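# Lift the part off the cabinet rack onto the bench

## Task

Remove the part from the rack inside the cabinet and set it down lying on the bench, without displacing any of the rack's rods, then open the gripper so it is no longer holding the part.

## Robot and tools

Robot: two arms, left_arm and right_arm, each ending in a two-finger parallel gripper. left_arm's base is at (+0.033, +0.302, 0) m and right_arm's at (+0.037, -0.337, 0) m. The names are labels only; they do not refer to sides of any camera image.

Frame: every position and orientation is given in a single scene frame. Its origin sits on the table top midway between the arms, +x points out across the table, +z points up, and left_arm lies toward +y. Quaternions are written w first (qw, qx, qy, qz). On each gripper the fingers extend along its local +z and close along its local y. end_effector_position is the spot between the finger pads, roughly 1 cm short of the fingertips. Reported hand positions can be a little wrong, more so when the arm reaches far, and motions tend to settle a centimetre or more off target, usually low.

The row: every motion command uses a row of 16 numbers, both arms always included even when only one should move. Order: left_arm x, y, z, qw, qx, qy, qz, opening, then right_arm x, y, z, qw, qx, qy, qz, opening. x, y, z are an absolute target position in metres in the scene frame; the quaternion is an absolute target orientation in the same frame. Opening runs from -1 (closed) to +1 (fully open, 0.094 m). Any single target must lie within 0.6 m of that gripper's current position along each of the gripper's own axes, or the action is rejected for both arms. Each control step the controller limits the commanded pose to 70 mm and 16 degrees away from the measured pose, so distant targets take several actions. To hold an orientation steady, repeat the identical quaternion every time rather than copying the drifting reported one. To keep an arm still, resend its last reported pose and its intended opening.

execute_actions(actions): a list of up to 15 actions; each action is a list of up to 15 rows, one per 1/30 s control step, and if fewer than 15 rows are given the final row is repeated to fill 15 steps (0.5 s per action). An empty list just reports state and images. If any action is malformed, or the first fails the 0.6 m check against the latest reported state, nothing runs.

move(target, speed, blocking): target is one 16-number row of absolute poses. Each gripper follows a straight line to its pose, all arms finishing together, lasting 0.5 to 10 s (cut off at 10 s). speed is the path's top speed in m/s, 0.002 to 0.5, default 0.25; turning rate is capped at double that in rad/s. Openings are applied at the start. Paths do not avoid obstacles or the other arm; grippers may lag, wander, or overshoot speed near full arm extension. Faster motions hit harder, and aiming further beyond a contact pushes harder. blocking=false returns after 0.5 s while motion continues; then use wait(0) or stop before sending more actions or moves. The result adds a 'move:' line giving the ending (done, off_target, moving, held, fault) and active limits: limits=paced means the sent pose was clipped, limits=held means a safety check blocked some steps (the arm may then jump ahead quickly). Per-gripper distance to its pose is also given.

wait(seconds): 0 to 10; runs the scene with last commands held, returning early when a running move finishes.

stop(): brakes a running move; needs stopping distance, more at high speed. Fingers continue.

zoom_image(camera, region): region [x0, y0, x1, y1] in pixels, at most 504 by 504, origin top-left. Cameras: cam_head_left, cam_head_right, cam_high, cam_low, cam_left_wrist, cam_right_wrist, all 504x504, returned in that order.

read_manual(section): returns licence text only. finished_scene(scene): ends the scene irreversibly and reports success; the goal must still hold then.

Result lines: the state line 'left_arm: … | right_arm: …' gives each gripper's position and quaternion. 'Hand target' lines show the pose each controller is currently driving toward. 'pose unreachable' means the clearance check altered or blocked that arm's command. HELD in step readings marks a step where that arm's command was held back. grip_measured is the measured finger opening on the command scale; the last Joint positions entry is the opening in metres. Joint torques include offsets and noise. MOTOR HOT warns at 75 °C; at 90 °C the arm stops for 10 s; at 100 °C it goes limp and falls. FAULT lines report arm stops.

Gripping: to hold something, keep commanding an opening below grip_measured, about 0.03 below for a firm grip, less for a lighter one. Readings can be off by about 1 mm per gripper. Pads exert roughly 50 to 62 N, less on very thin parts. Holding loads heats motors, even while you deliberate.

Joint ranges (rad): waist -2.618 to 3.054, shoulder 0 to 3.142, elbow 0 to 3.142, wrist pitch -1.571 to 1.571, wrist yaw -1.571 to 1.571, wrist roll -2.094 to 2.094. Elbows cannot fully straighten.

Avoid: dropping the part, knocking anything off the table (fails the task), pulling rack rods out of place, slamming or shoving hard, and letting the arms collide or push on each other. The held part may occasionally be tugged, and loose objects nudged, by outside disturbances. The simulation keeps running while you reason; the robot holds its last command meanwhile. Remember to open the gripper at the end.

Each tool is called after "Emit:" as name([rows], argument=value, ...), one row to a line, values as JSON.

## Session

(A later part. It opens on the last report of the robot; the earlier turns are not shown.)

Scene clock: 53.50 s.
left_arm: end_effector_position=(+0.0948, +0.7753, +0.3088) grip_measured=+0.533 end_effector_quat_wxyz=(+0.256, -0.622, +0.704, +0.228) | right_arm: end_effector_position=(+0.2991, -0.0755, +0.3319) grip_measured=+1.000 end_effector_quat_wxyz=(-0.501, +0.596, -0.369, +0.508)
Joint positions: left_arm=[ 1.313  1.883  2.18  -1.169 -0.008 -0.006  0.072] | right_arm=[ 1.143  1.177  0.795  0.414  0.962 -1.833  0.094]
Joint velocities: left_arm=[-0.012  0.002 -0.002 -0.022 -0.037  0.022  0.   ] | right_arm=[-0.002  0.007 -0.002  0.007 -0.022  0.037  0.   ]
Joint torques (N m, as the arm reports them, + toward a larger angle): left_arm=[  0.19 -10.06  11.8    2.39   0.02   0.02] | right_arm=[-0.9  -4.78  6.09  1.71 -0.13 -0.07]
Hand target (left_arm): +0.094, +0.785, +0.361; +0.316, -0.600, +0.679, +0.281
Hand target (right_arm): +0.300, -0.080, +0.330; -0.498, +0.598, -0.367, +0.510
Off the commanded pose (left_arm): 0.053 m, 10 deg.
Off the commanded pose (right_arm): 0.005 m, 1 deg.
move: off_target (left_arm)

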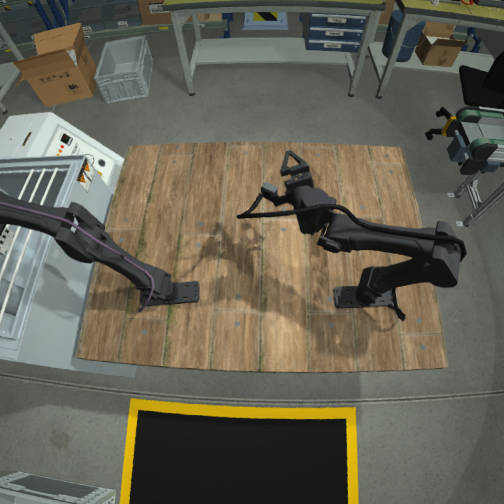

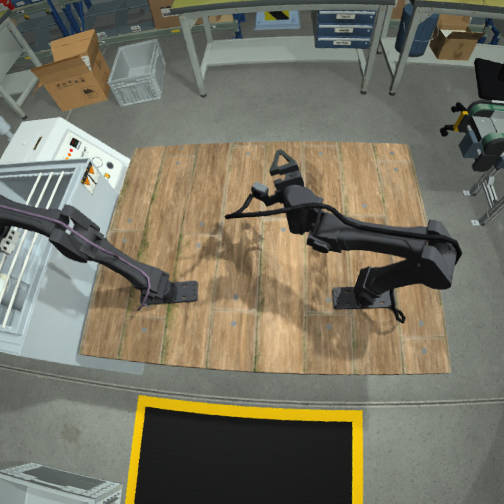

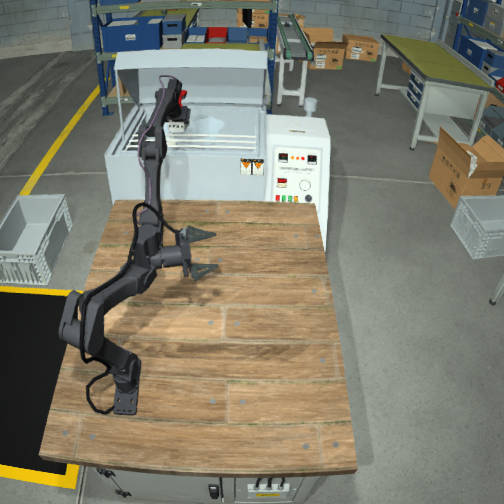

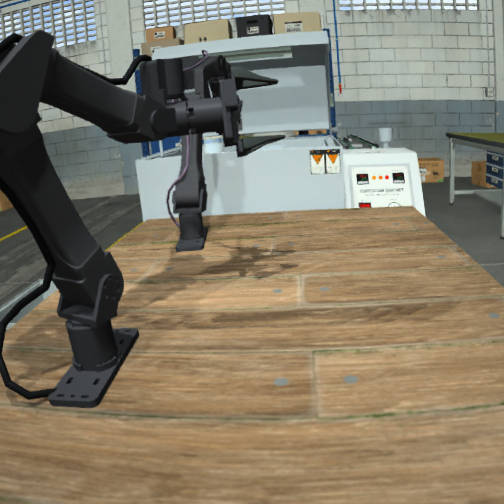

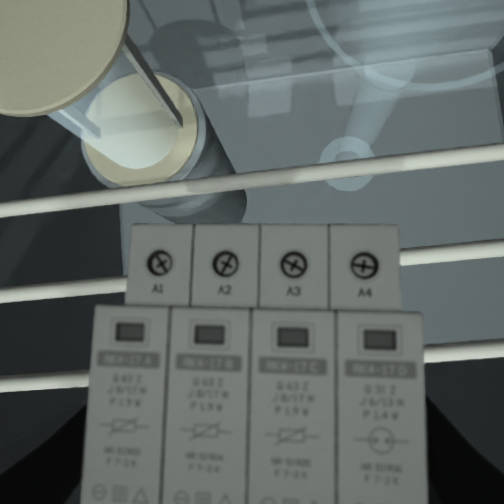

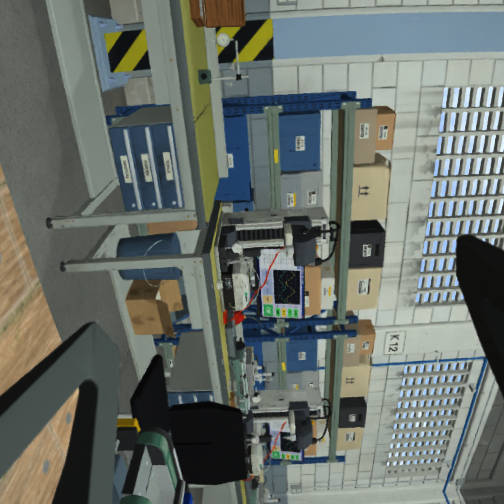

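Emit:
move(target=[0.21,0.55,0.37,0.3314,-0.462,0.8001,0.1914,0.49, 0.30,-0.08,0.33,-0.498,0.598,-0.367,0.51,1], speed=0.15)

Emit:
move(target=[0.37,0.39,0.09,0.419,-0.1183,0.8985,0.0552,0.49, 0.30,-0.08,0.33,-0.498,0.598,-0.367,0.51,1], speed=0.15)

Scene clock: 59.23 s.
left_arm: end_effector_position=(+0.2030, +0.5426, +0.3385) grip_measured=+0.532 end_effector_quat_wxyz=(+0.271, -0.469, +0.825, +0.163) | right_arm: end_effector_position=(+0.2991, -0.0755, +0.3319) grip_measured=+1.000 end_effector_quat_wxyz=(-0.501, +0.596, -0.369, +0.508)
Joint positions: left_arm=[ 0.773  1.32   1.784 -1.397 -0.096 -0.105  0.072] | right_arm=[ 1.143  1.177  0.795  0.414  0.962 -1.833  0.094]
Joint velocities: left_arm=[ 0.002 -0.007 -0.027 -0.066  0.022 -0.037 -0.   ] | right_arm=[ 0.002  0.012  0.007 -0.037 -0.037 -0.007  0.   ]
Joint torques (N m, as the arm reports them, + toward a larger angle): left_arm=[-0.6  -5.75  7.61  2.21 -0.16 -0.07] | right_arm=[-0.9  -4.77  6.08  1.71 -0.13 -0.06]
Hand target (left_arm): +0.205, +0.547, +0.369; +0.329, -0.462, +0.801, +0.190
Hand target (right_arm): +0.300, -0.080, +0.330; -0.498, +0.598, -0.367, +0.510
Off the commanded pose (left_arm): 0.033 m, 8 deg.
Off the commanded pose (right_arm): 0.005 m, 1 deg.
move: off_target (left_arm)

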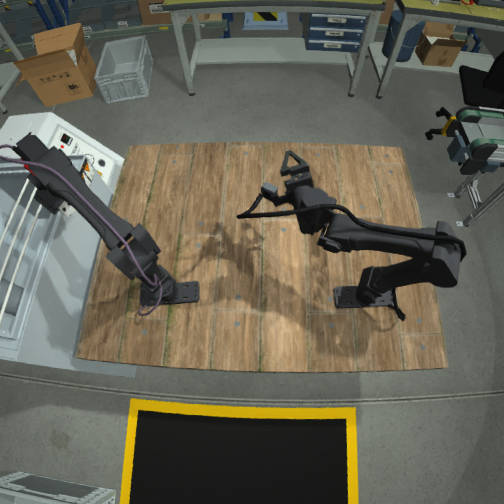

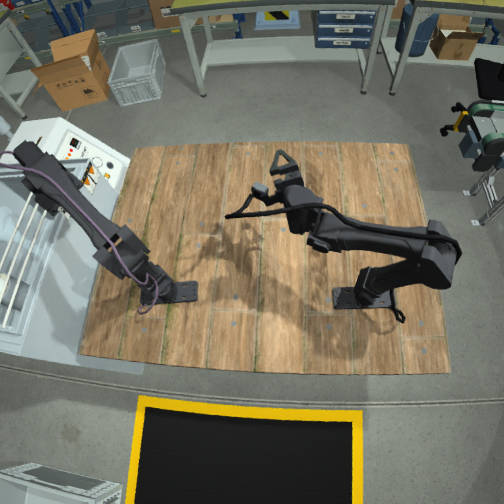

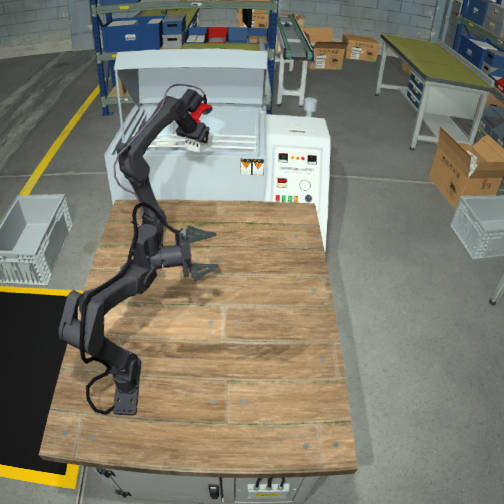

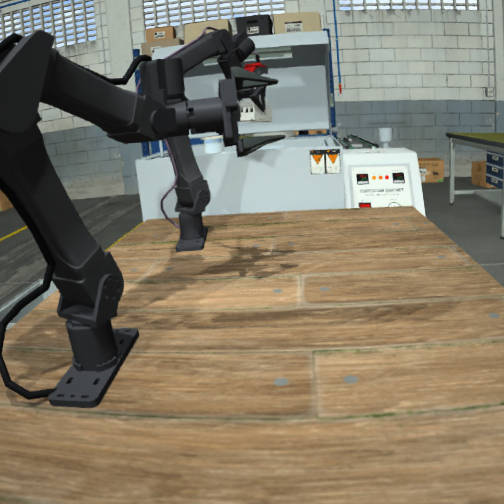

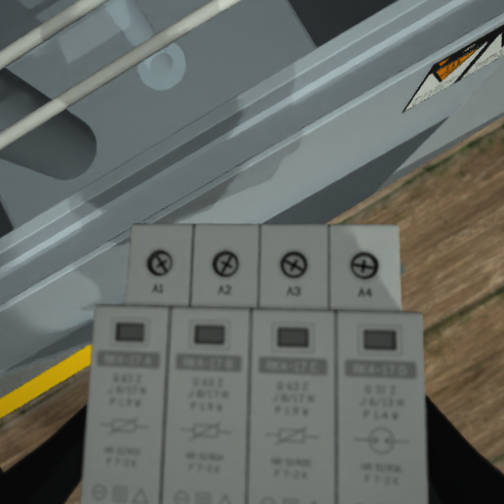

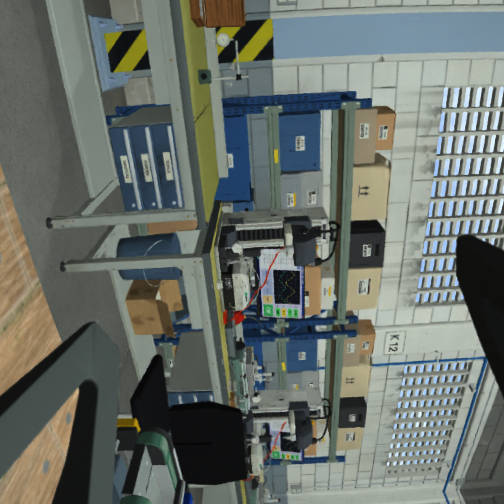

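Scene clock: 62.73 s.
left_arm: end_effector_position=(+0.3347, +0.3825, +0.0632) grip_measured=+0.531 end_effector_quat_wxyz=(+0.350, -0.126, +0.927, +0.051) | right_arm: end_effector_position=(+0.2991, -0.0755, +0.3319) grip_measured=+1.000 end_effector_quat_wxyz=(-0.501, +0.596, -0.369, +0.508)
Joint positions: left_arm=[ 0.123  1.195  0.484 -0.138 -0.023 -0.016  0.072] | right_arm=[ 1.143  1.177  0.795  0.414  0.962 -1.833  0.094]
Joint velocities: left_arm=[-0.012  0.027 -0.017  0.022 -0.007  0.051  0.   ] | right_arm=[-0.022  0.017  0.007 -0.066 -0.007  0.007  0.   ]
Joint torques (N m, as the arm reports them, + toward a larger angle): left_arm=[-0.46 -3.48  8.25  2.72  0.04  0.03] | right_arm=[-0.89 -4.77  6.08  1.71 -0.13 -0.07]
Hand target (left_arm): +0.360, +0.386, +0.092; +0.415, -0.117, +0.900, +0.056
Hand target (right_arm): +0.300, -0.080, +0.330; -0.498, +0.598, -0.367, +0.510
Off the commanded pose (left_arm): 0.045 m, 9 deg.
Off the commanded pose (right_arm): 0.005 m, 1 deg.
move: off_target (left_arm)

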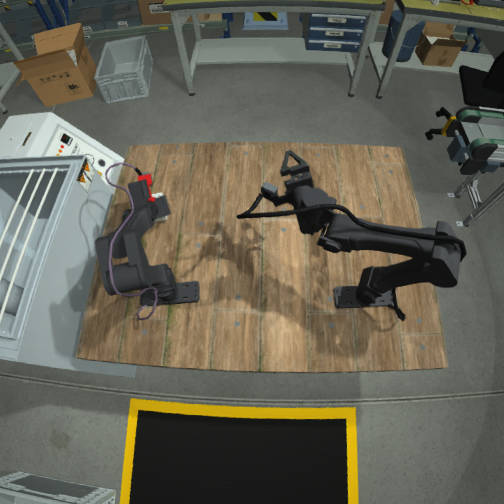

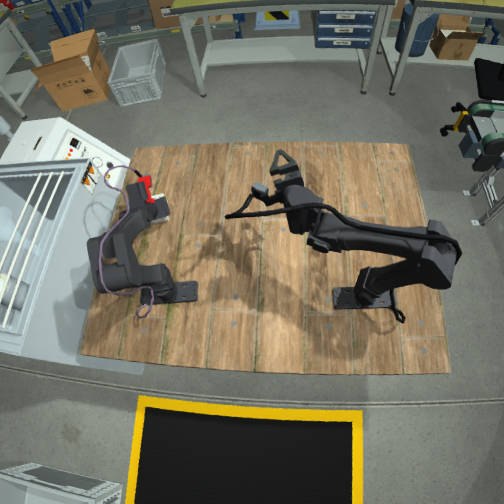

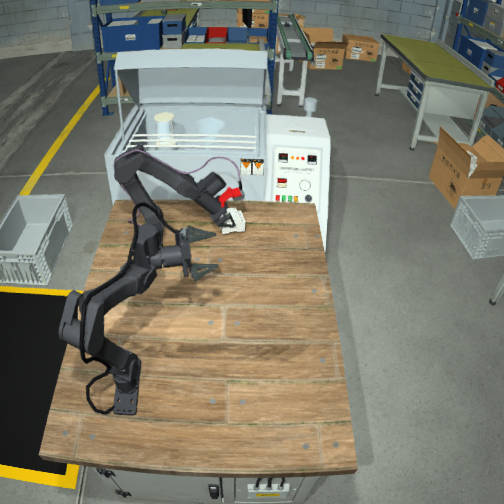

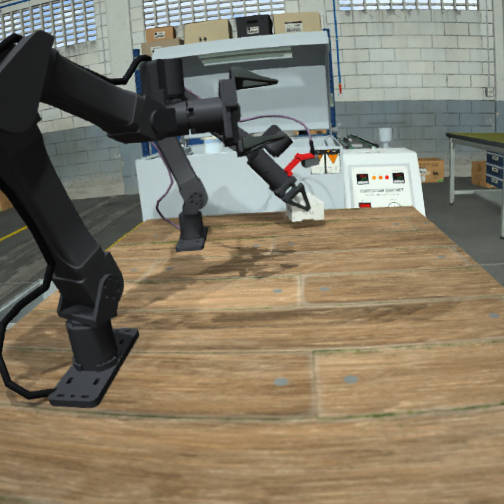

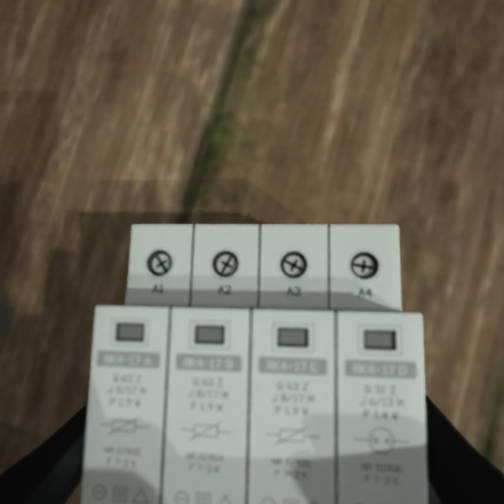

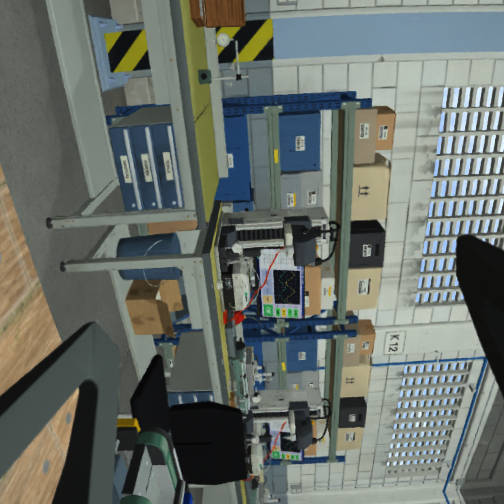

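Emit:
execute_actions([
  [[0.365,0.388,0.089,0.419,-0.1183,0.8985,0.0552,0.49, 0.30,-0.08,0.33,-0.498,0.598,-0.367,0.51,1],[0.365,0.388,0.0875,0.419,-0.1183,0.8985,0.0552,0.49, 0.30,-0.08,0.33,-0.498,0.598,-0.367,0.51,1],[0.365,0.388,0.086,0.419,-0.1183,0.8985,0.0552,0.49, 0.30,-0.08,0.33,-0.498,0.598,-0.367,0.51,1],[0.365,0.388,0.0845,0.419,-0.1183,0.8985,0.0552,0.49, 0.30,-0.08,0.33,-0.498,0.598,-0.367,0.51,1],[0.365,0.388,0.083,0.419,-0.1183,0.8985,0.0552,0.49, 0.30,-0.08,0.33,-0.498,0.598,-0.367,0.51,1],[0.365,0.388,0.0815,0.419,-0.1183,0.8985,0.0552,0.49, 0.30,-0.08,0.33,-0.498,0.598,-0.367,0.51,1],[0.365,0.388,0.08,0.419,-0.1183,0.8985,0.0552,0.49, 0.30,-0.08,0.33,-0.498,0.598,-0.367,0.51,1],[0.365,0.388,0.0785,0.419,-0.1183,0.8985,0.0552,0.49, 0.30,-0.08,0.33,-0.498,0.598,-0.367,0.51,1],[0.365,0.388,0.077,0.419,-0.1183,0.8985,0.0552,0.49, 0.30,-0.08,0.33,-0.498,0.598,-0.367,0.51,1],[0.365,0.388,0.076,0.419,-0.1183,0.8985,0.0552,0.49, 0.30,-0.08,0.33,-0.498,0.598,-0.367,0.51,1],[0.365,0.388,0.075,0.419,-0.1183,0.8985,0.0552,0.49, 0.30,-0.08,0.33,-0.498,0.598,-0.367,0.51,1],[0.365,0.388,0.074,0.419,-0.1183,0.8985,0.0552,0.49, 0.30,-0.08,0.33,-0.498,0.598,-0.367,0.51,1],[0.365,0.388,0.073,0.419,-0.1183,0.8985,0.0552,0.49, 0.30,-0.08,0.33,-0.498,0.598,-0.367,0.51,1],[0.365,0.388,0.072,0.419,-0.1183,0.8985,0.0552,0.49, 0.30,-0.08,0.33,-0.498,0.598,-0.367,0.51,1],[0.365,0.388,0.071,0.419,-0.1183,0.8985,0.0552,0.49, 0.30,-0.08,0.33,-0.498,0.598,-0.367,0.51,1]],
  [[0.365,0.388,0.070,0.419,-0.1183,0.8985,0.0552,0.49, 0.30,-0.08,0.33,-0.498,0.598,-0.367,0.51,1],[0.365,0.388,0.069,0.419,-0.1183,0.8985,0.0552,0.49, 0.30,-0.08,0.33,-0.498,0.598,-0.367,0.51,1],[0.365,0.388,0.068,0.419,-0.1183,0.8985,0.0552,0.49, 0.30,-0.08,0.33,-0.498,0.598,-0.367,0.51,1],[0.365,0.388,0.067,0.419,-0.1183,0.8985,0.0552,0.49, 0.30,-0.08,0.33,-0.498,0.598,-0.367,0.51,1],[0.365,0.388,0.066,0.419,-0.1183,0.8985,0.0552,0.49, 0.30,-0.08,0.33,-0.498,0.598,-0.367,0.51,1],[0.365,0.388,0.065,0.419,-0.1183,0.8985,0.0552,0.49, 0.30,-0.08,0.33,-0.498,0.598,-0.367,0.51,1],[0.365,0.388,0.064,0.419,-0.1183,0.8985,0.0552,0.49, 0.30,-0.08,0.33,-0.498,0.598,-0.367,0.51,1],[0.365,0.388,0.063,0.419,-0.1183,0.8985,0.0552,0.49, 0.30,-0.08,0.33,-0.498,0.598,-0.367,0.51,1],[0.365,0.388,0.062,0.419,-0.1183,0.8985,0.0552,0.49, 0.30,-0.08,0.33,-0.498,0.598,-0.367,0.51,1],[0.365,0.388,0.061,0.419,-0.1183,0.8985,0.0552,0.49, 0.30,-0.08,0.33,-0.498,0.598,-0.367,0.51,1],[0.365,0.388,0.060,0.419,-0.1183,0.8985,0.0552,0.49, 0.30,-0.08,0.33,-0.498,0.598,-0.367,0.51,1],[0.365,0.388,0.059,0.419,-0.1183,0.8985,0.0552,0.49, 0.30,-0.08,0.33,-0.498,0.598,-0.367,0.51,1]],
])

Scene clock: 73.83 s.
left_arm: end_effector_position=(+0.3399, +0.3831, +0.0393) grip_measured=+0.531 end_effector_quat_wxyz=(+0.359, -0.125, +0.923, +0.050) | right_arm: end_effector_position=(+0.2991, -0.0755, +0.3319) grip_measured=+1.000 end_effector_quat_wxyz=(-0.501, +0.596, -0.369, +0.508)
Joint positions: left_arm=[ 0.123  1.287  0.411  0.048 -0.018 -0.015  0.072] | right_arm=[ 1.143  1.177  0.795  0.414  0.962 -1.833  0.094]
Joint velocities: left_arm=[-0.007  0.1   -0.012  0.168 -0.007  0.051 -0.   ] | right_arm=[-0.017 -0.007  0.012 -0.051 -0.007 -0.066  0.   ]
Joint torques (N m, as the arm reports them, + toward a larger angle): left_arm=[-0.35 -3.46  6.91  2.57  0.04  0.02] | right_arm=[-0.9  -4.78  6.09  1.71 -0.13 -0.07]
Hand target (left_arm): +0.361, +0.387, +0.062; +0.416, -0.118, +0.900, +0.056
Hand target (right_arm): +0.300, -0.080, +0.330; -0.498, +0.598, -0.367, +0.510
Off the commanded pose (left_arm): 0.032 m, 7 deg.
Off the commanded pose (right_arm): 0.005 m, 1 deg.
Step readings (end_effector_position; steps 1 to 15: 1st action; 16 to 30: 2nd action):
0: left_arm (+0.3354, +0.3827, +0.0638) | right_arm (+0.2991, -0.0755, +0.3319)
1: left_arm (+0.3354, +0.3827, +0.0638) | right_arm (+0.2991, -0.0755, +0.3319)
2: left_arm (+0.3357, +0.3827, +0.0641) | right_arm (+0.2991, -0.0755, +0.3319)
4: left_arm (+0.3369, +0.3829, +0.0641) | right_arm (+0.2991, -0.0755, +0.3319)
8: left_arm (+0.3383, +0.3831, +0.0592) | right_arm (+0.2991, -0.0755, +0.3319)
15: left_arm (+0.3315, +0.3813, +0.0437) | right_arm (+0.2991, -0.0755, +0.3319)
16: left_arm (+0.3311, +0.3812, +0.0429) | right_arm (+0.2991, -0.0755, +0.3319)
17: left_arm (+0.3310, +0.3812, +0.0422) | right_arm (+0.2991, -0.0755, +0.3319)
19: left_arm (+0.3315, +0.3813, +0.0414) | right_arm (+0.2991, -0.0755, +0.3319)
23: left_arm (+0.3340, +0.3819, +0.0403) | right_arm (+0.2991, -0.0755, +0.3319)
30: end_effector_position above

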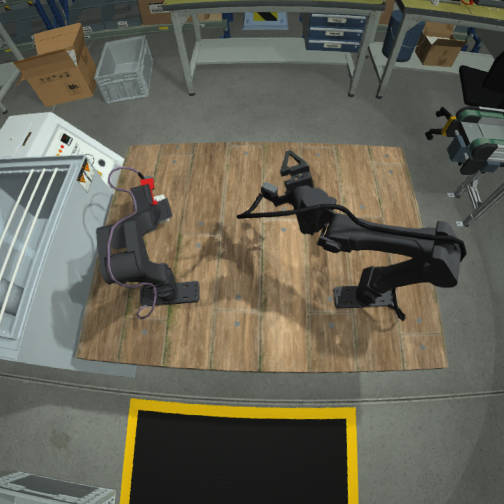

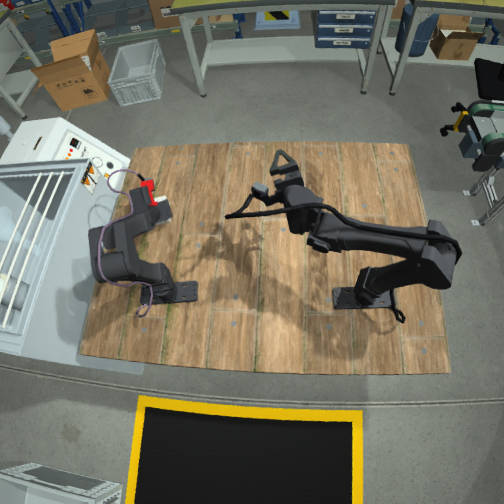

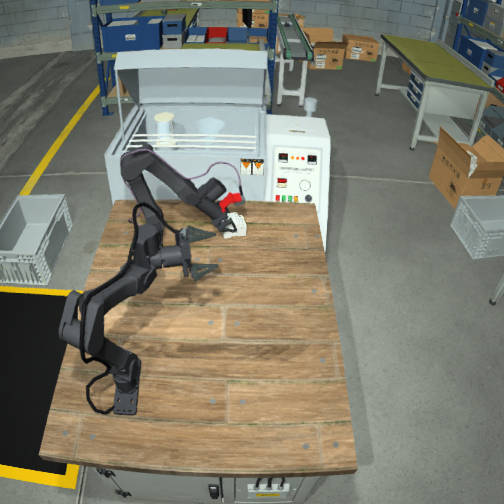

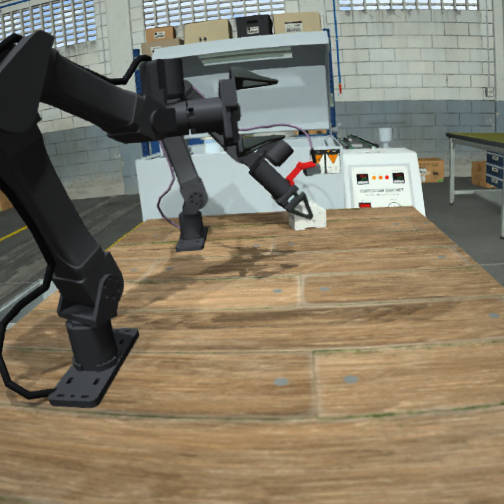

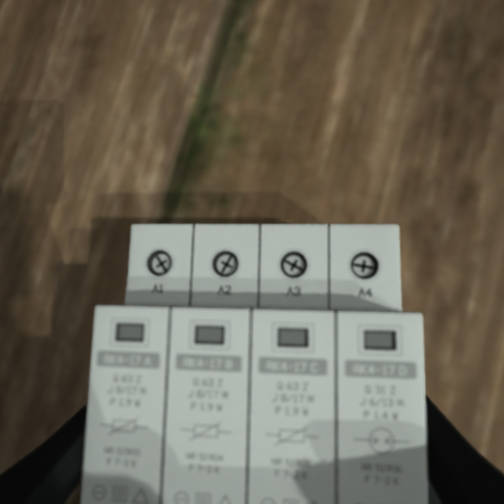

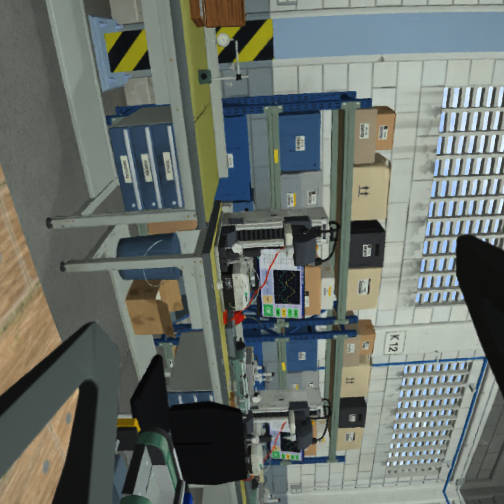

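It's on the table and flat. Release and retreat.

Emit:
execute_actions([
  [[0.35,0.385,0.05,0.385,-0.12,0.9135,0.051,0.51, 0.30,-0.08,0.33,-0.498,0.598,-0.367,0.51,1],[0.35,0.385,0.05,0.385,-0.12,0.9135,0.051,0.51, 0.30,-0.08,0.33,-0.498,0.598,-0.367,0.51,1],[0.35,0.385,0.05,0.385,-0.12,0.9135,0.051,0.51, 0.30,-0.08,0.33,-0.498,0.598,-0.367,0.51,1],[0.35,0.385,0.05,0.385,-0.12,0.9135,0.051,0.52, 0.30,-0.08,0.33,-0.498,0.598,-0.367,0.51,1],[0.35,0.385,0.05,0.385,-0.12,0.9135,0.051,0.53, 0.30,-0.08,0.33,-0.498,0.598,-0.367,0.51,1],[0.35,0.385,0.05,0.385,-0.12,0.9135,0.051,0.55, 0.30,-0.08,0.33,-0.498,0.598,-0.367,0.51,1],[0.35,0.385,0.05,0.385,-0.12,0.9135,0.051,0.6, 0.30,-0.08,0.33,-0.498,0.598,-0.367,0.51,1],[0.35,0.385,0.05,0.385,-0.12,0.9135,0.051,0.7, 0.30,-0.08,0.33,-0.498,0.598,-0.367,0.51,1],[0.35,0.385,0.05,0.385,-0.12,0.9135,0.051,0.85, 0.30,-0.08,0.33,-0.498,0.598,-0.367,0.51,1],[0.35,0.385,0.05,0.385,-0.12,0.9135,0.051,1, 0.30,-0.08,0.33,-0.498,0.598,-0.367,0.51,1]],
])

Emit:
move(target=[0.32,0.378,0.14,0.3794,-0.1206,0.916,0.05,1, 0.30,-0.08,0.33,-0.498,0.598,-0.367,0.51,1], speed=0.15)

Scene clock: 81.57 s.
left_arm: end_effector_position=(+0.3409, +0.3830, +0.0386) grip_measured=+1.000 end_effector_quat_wxyz=(+0.362, -0.124, +0.923, +0.050) | right_arm: end_effector_position=(+0.2991, -0.0755, +0.3319) grip_measured=+1.000 end_effector_quat_wxyz=(-0.501, +0.596, -0.369, +0.508)
Joint positions: left_arm=[ 0.123  1.293  0.408  0.062 -0.016 -0.013  0.094] | right_arm=[ 1.143  1.177  0.795  0.414  0.962 -1.833  0.094]
Joint velocities: left_arm=[-0.012  0.007 -0.007 -0.037 -0.037 -0.037  0.   ] | right_arm=[-0.007 -0.002  0.007 -0.037  0.037  0.051  0.   ]
Joint torques (N m, as the arm reports them, + toward a larger angle): left_arm=[ 0.16 -4.01  7.32  1.93  0.06  0.03] | right_arm=[-0.9  -4.76  6.08  1.71 -0.13 -0.07]
Hand target (left_arm): +0.350, +0.385, +0.050; +0.385, -0.120, +0.914, +0.051
Hand target (right_arm): +0.300, -0.080, +0.330; -0.498, +0.598, -0.367, +0.510
Off the commanded pose (left_arm): 0.015 m, 3 deg.
Off the commanded pose (right_arm): 0.005 m, 1 deg.
Step readings (end_effector_position):
0: left_arm (+0.3412, +0.3833, +0.0389) | right_arm (+0.2991, -0.0755, +0.3319)
1: left_arm (+0.3407, +0.3832, +0.0385) | right_arm (+0.2991, -0.0755, +0.3319)
2: left_arm (+0.3407, +0.3831, +0.0384) | right_arm (+0.2991, -0.0755, +0.3319)
4: left_arm (+0.3407, +0.3831, +0.0384) | right_arm (+0.2991, -0.0755, +0.3319)
8: left_arm (+0.3408, +0.3830, +0.0385) | right_arm (+0.2991, -0.0755, +0.3319)
15: end_effector_position above

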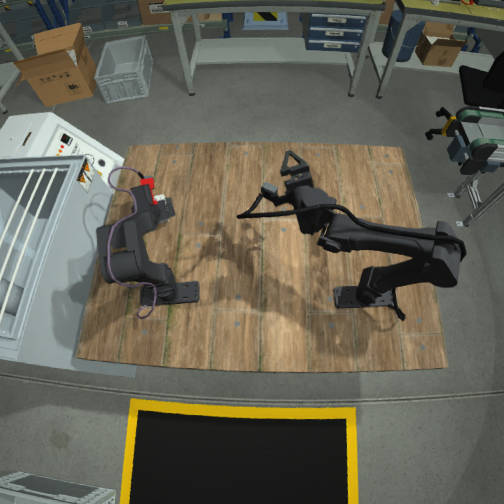

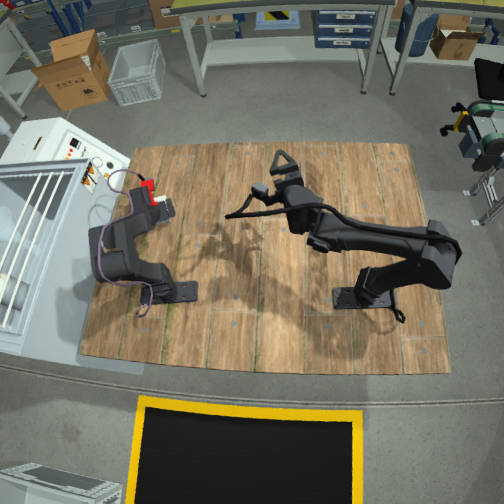

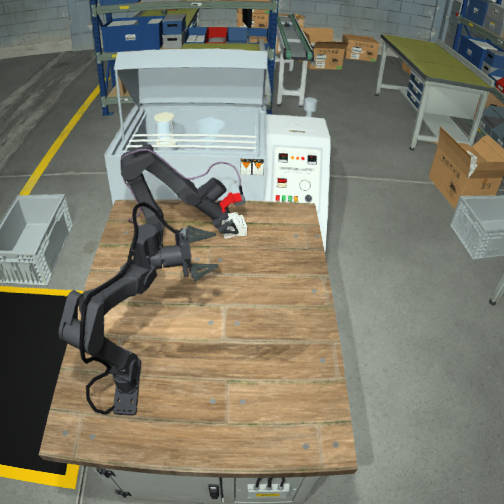

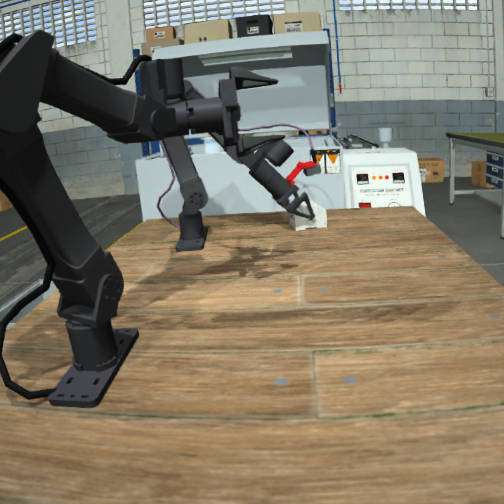

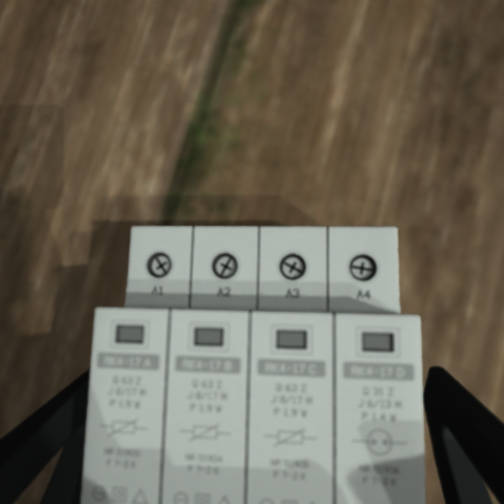

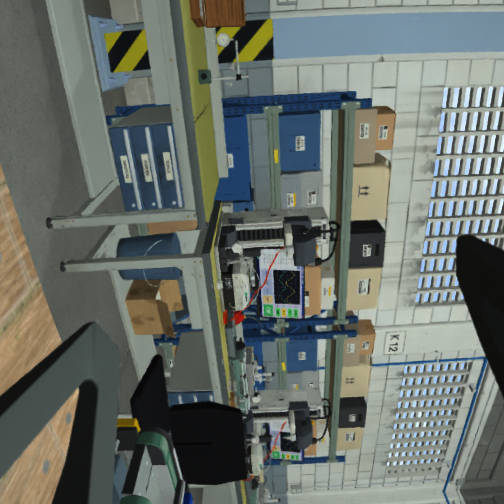

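Scene clock: 83.00 s.
left_arm: end_effector_position=(+0.3125, +0.3751, +0.1132) grip_measured=+1.000 end_effector_quat_wxyz=(+0.346, -0.122, +0.929, +0.047) | right_arm: end_effector_position=(+0.2991, -0.0755, +0.3319) grip_measured=+1.000 end_effector_quat_wxyz=(-0.501, +0.596, -0.369, +0.508)
Joint positions: left_arm=[ 0.123  0.998  0.601 -0.461 -0.012 -0.01   0.094] | right_arm=[ 1.143  1.177  0.795  0.414  0.962 -1.833  0.094]
Joint velocities: left_arm=[-0.002 -0.012 -0.017  0.007 -0.081  0.007  0.   ] | right_arm=[-0.012 -0.017 -0.007  0.037  0.022 -0.051  0.   ]
Joint torques (N m, as the arm reports them, + toward a larger angle): left_arm=[ 0.52 -3.87 11.14  1.62  0.08  0.04] | right_arm=[-0.9  -4.77  6.08  1.71 -0.13 -0.07]
Hand target (left_arm): +0.321, +0.378, +0.139; +0.380, -0.120, +0.916, +0.050
Hand target (right_arm): +0.300, -0.080, +0.330; -0.498, +0.598, -0.367, +0.510
Off the commanded pose (left_arm): 0.028 m, 4 deg.
Off the commanded pose (right_arm): 0.005 m, 1 deg.
move: off_target (left_arm)

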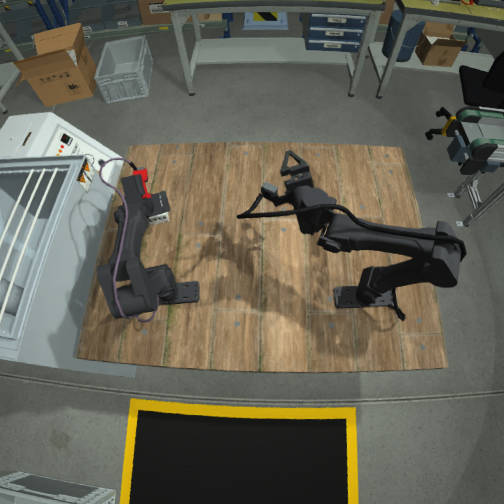

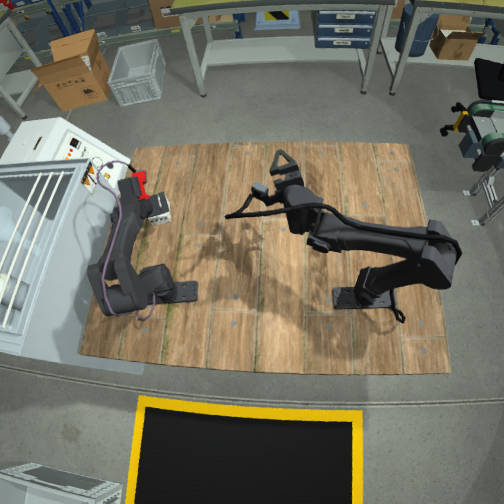

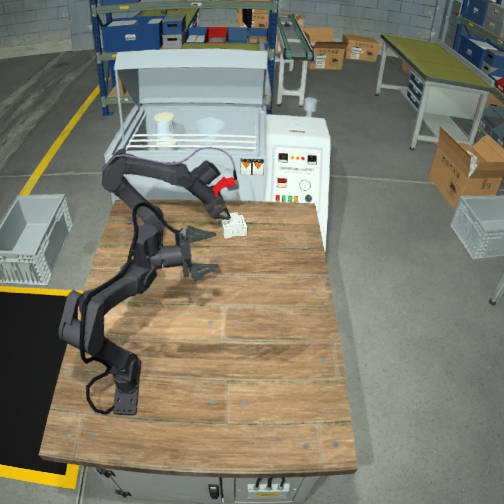

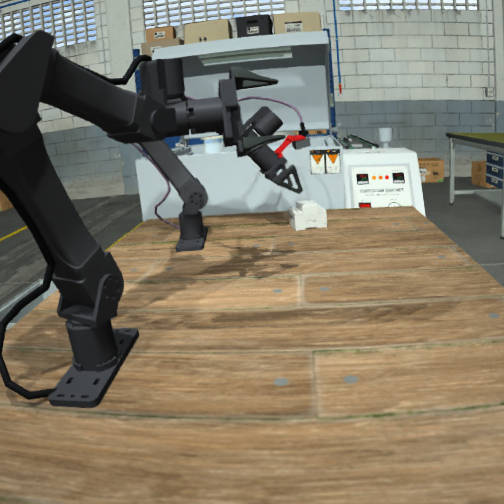

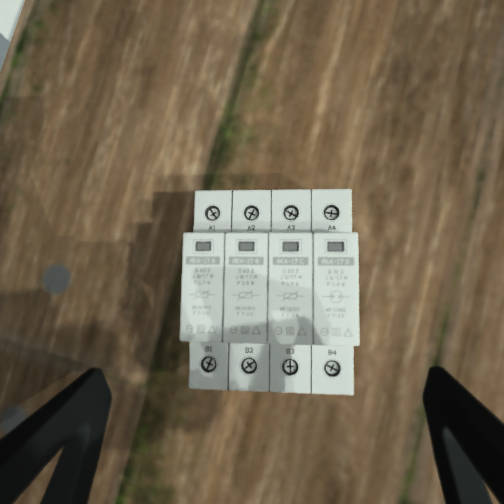

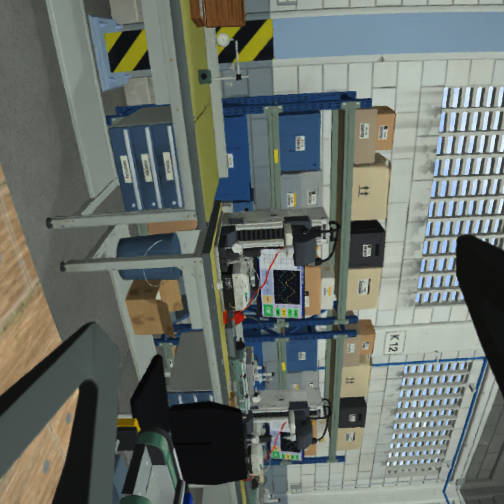

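Emit:
finished_scene(scene=2)

The scene is finished: the task was done.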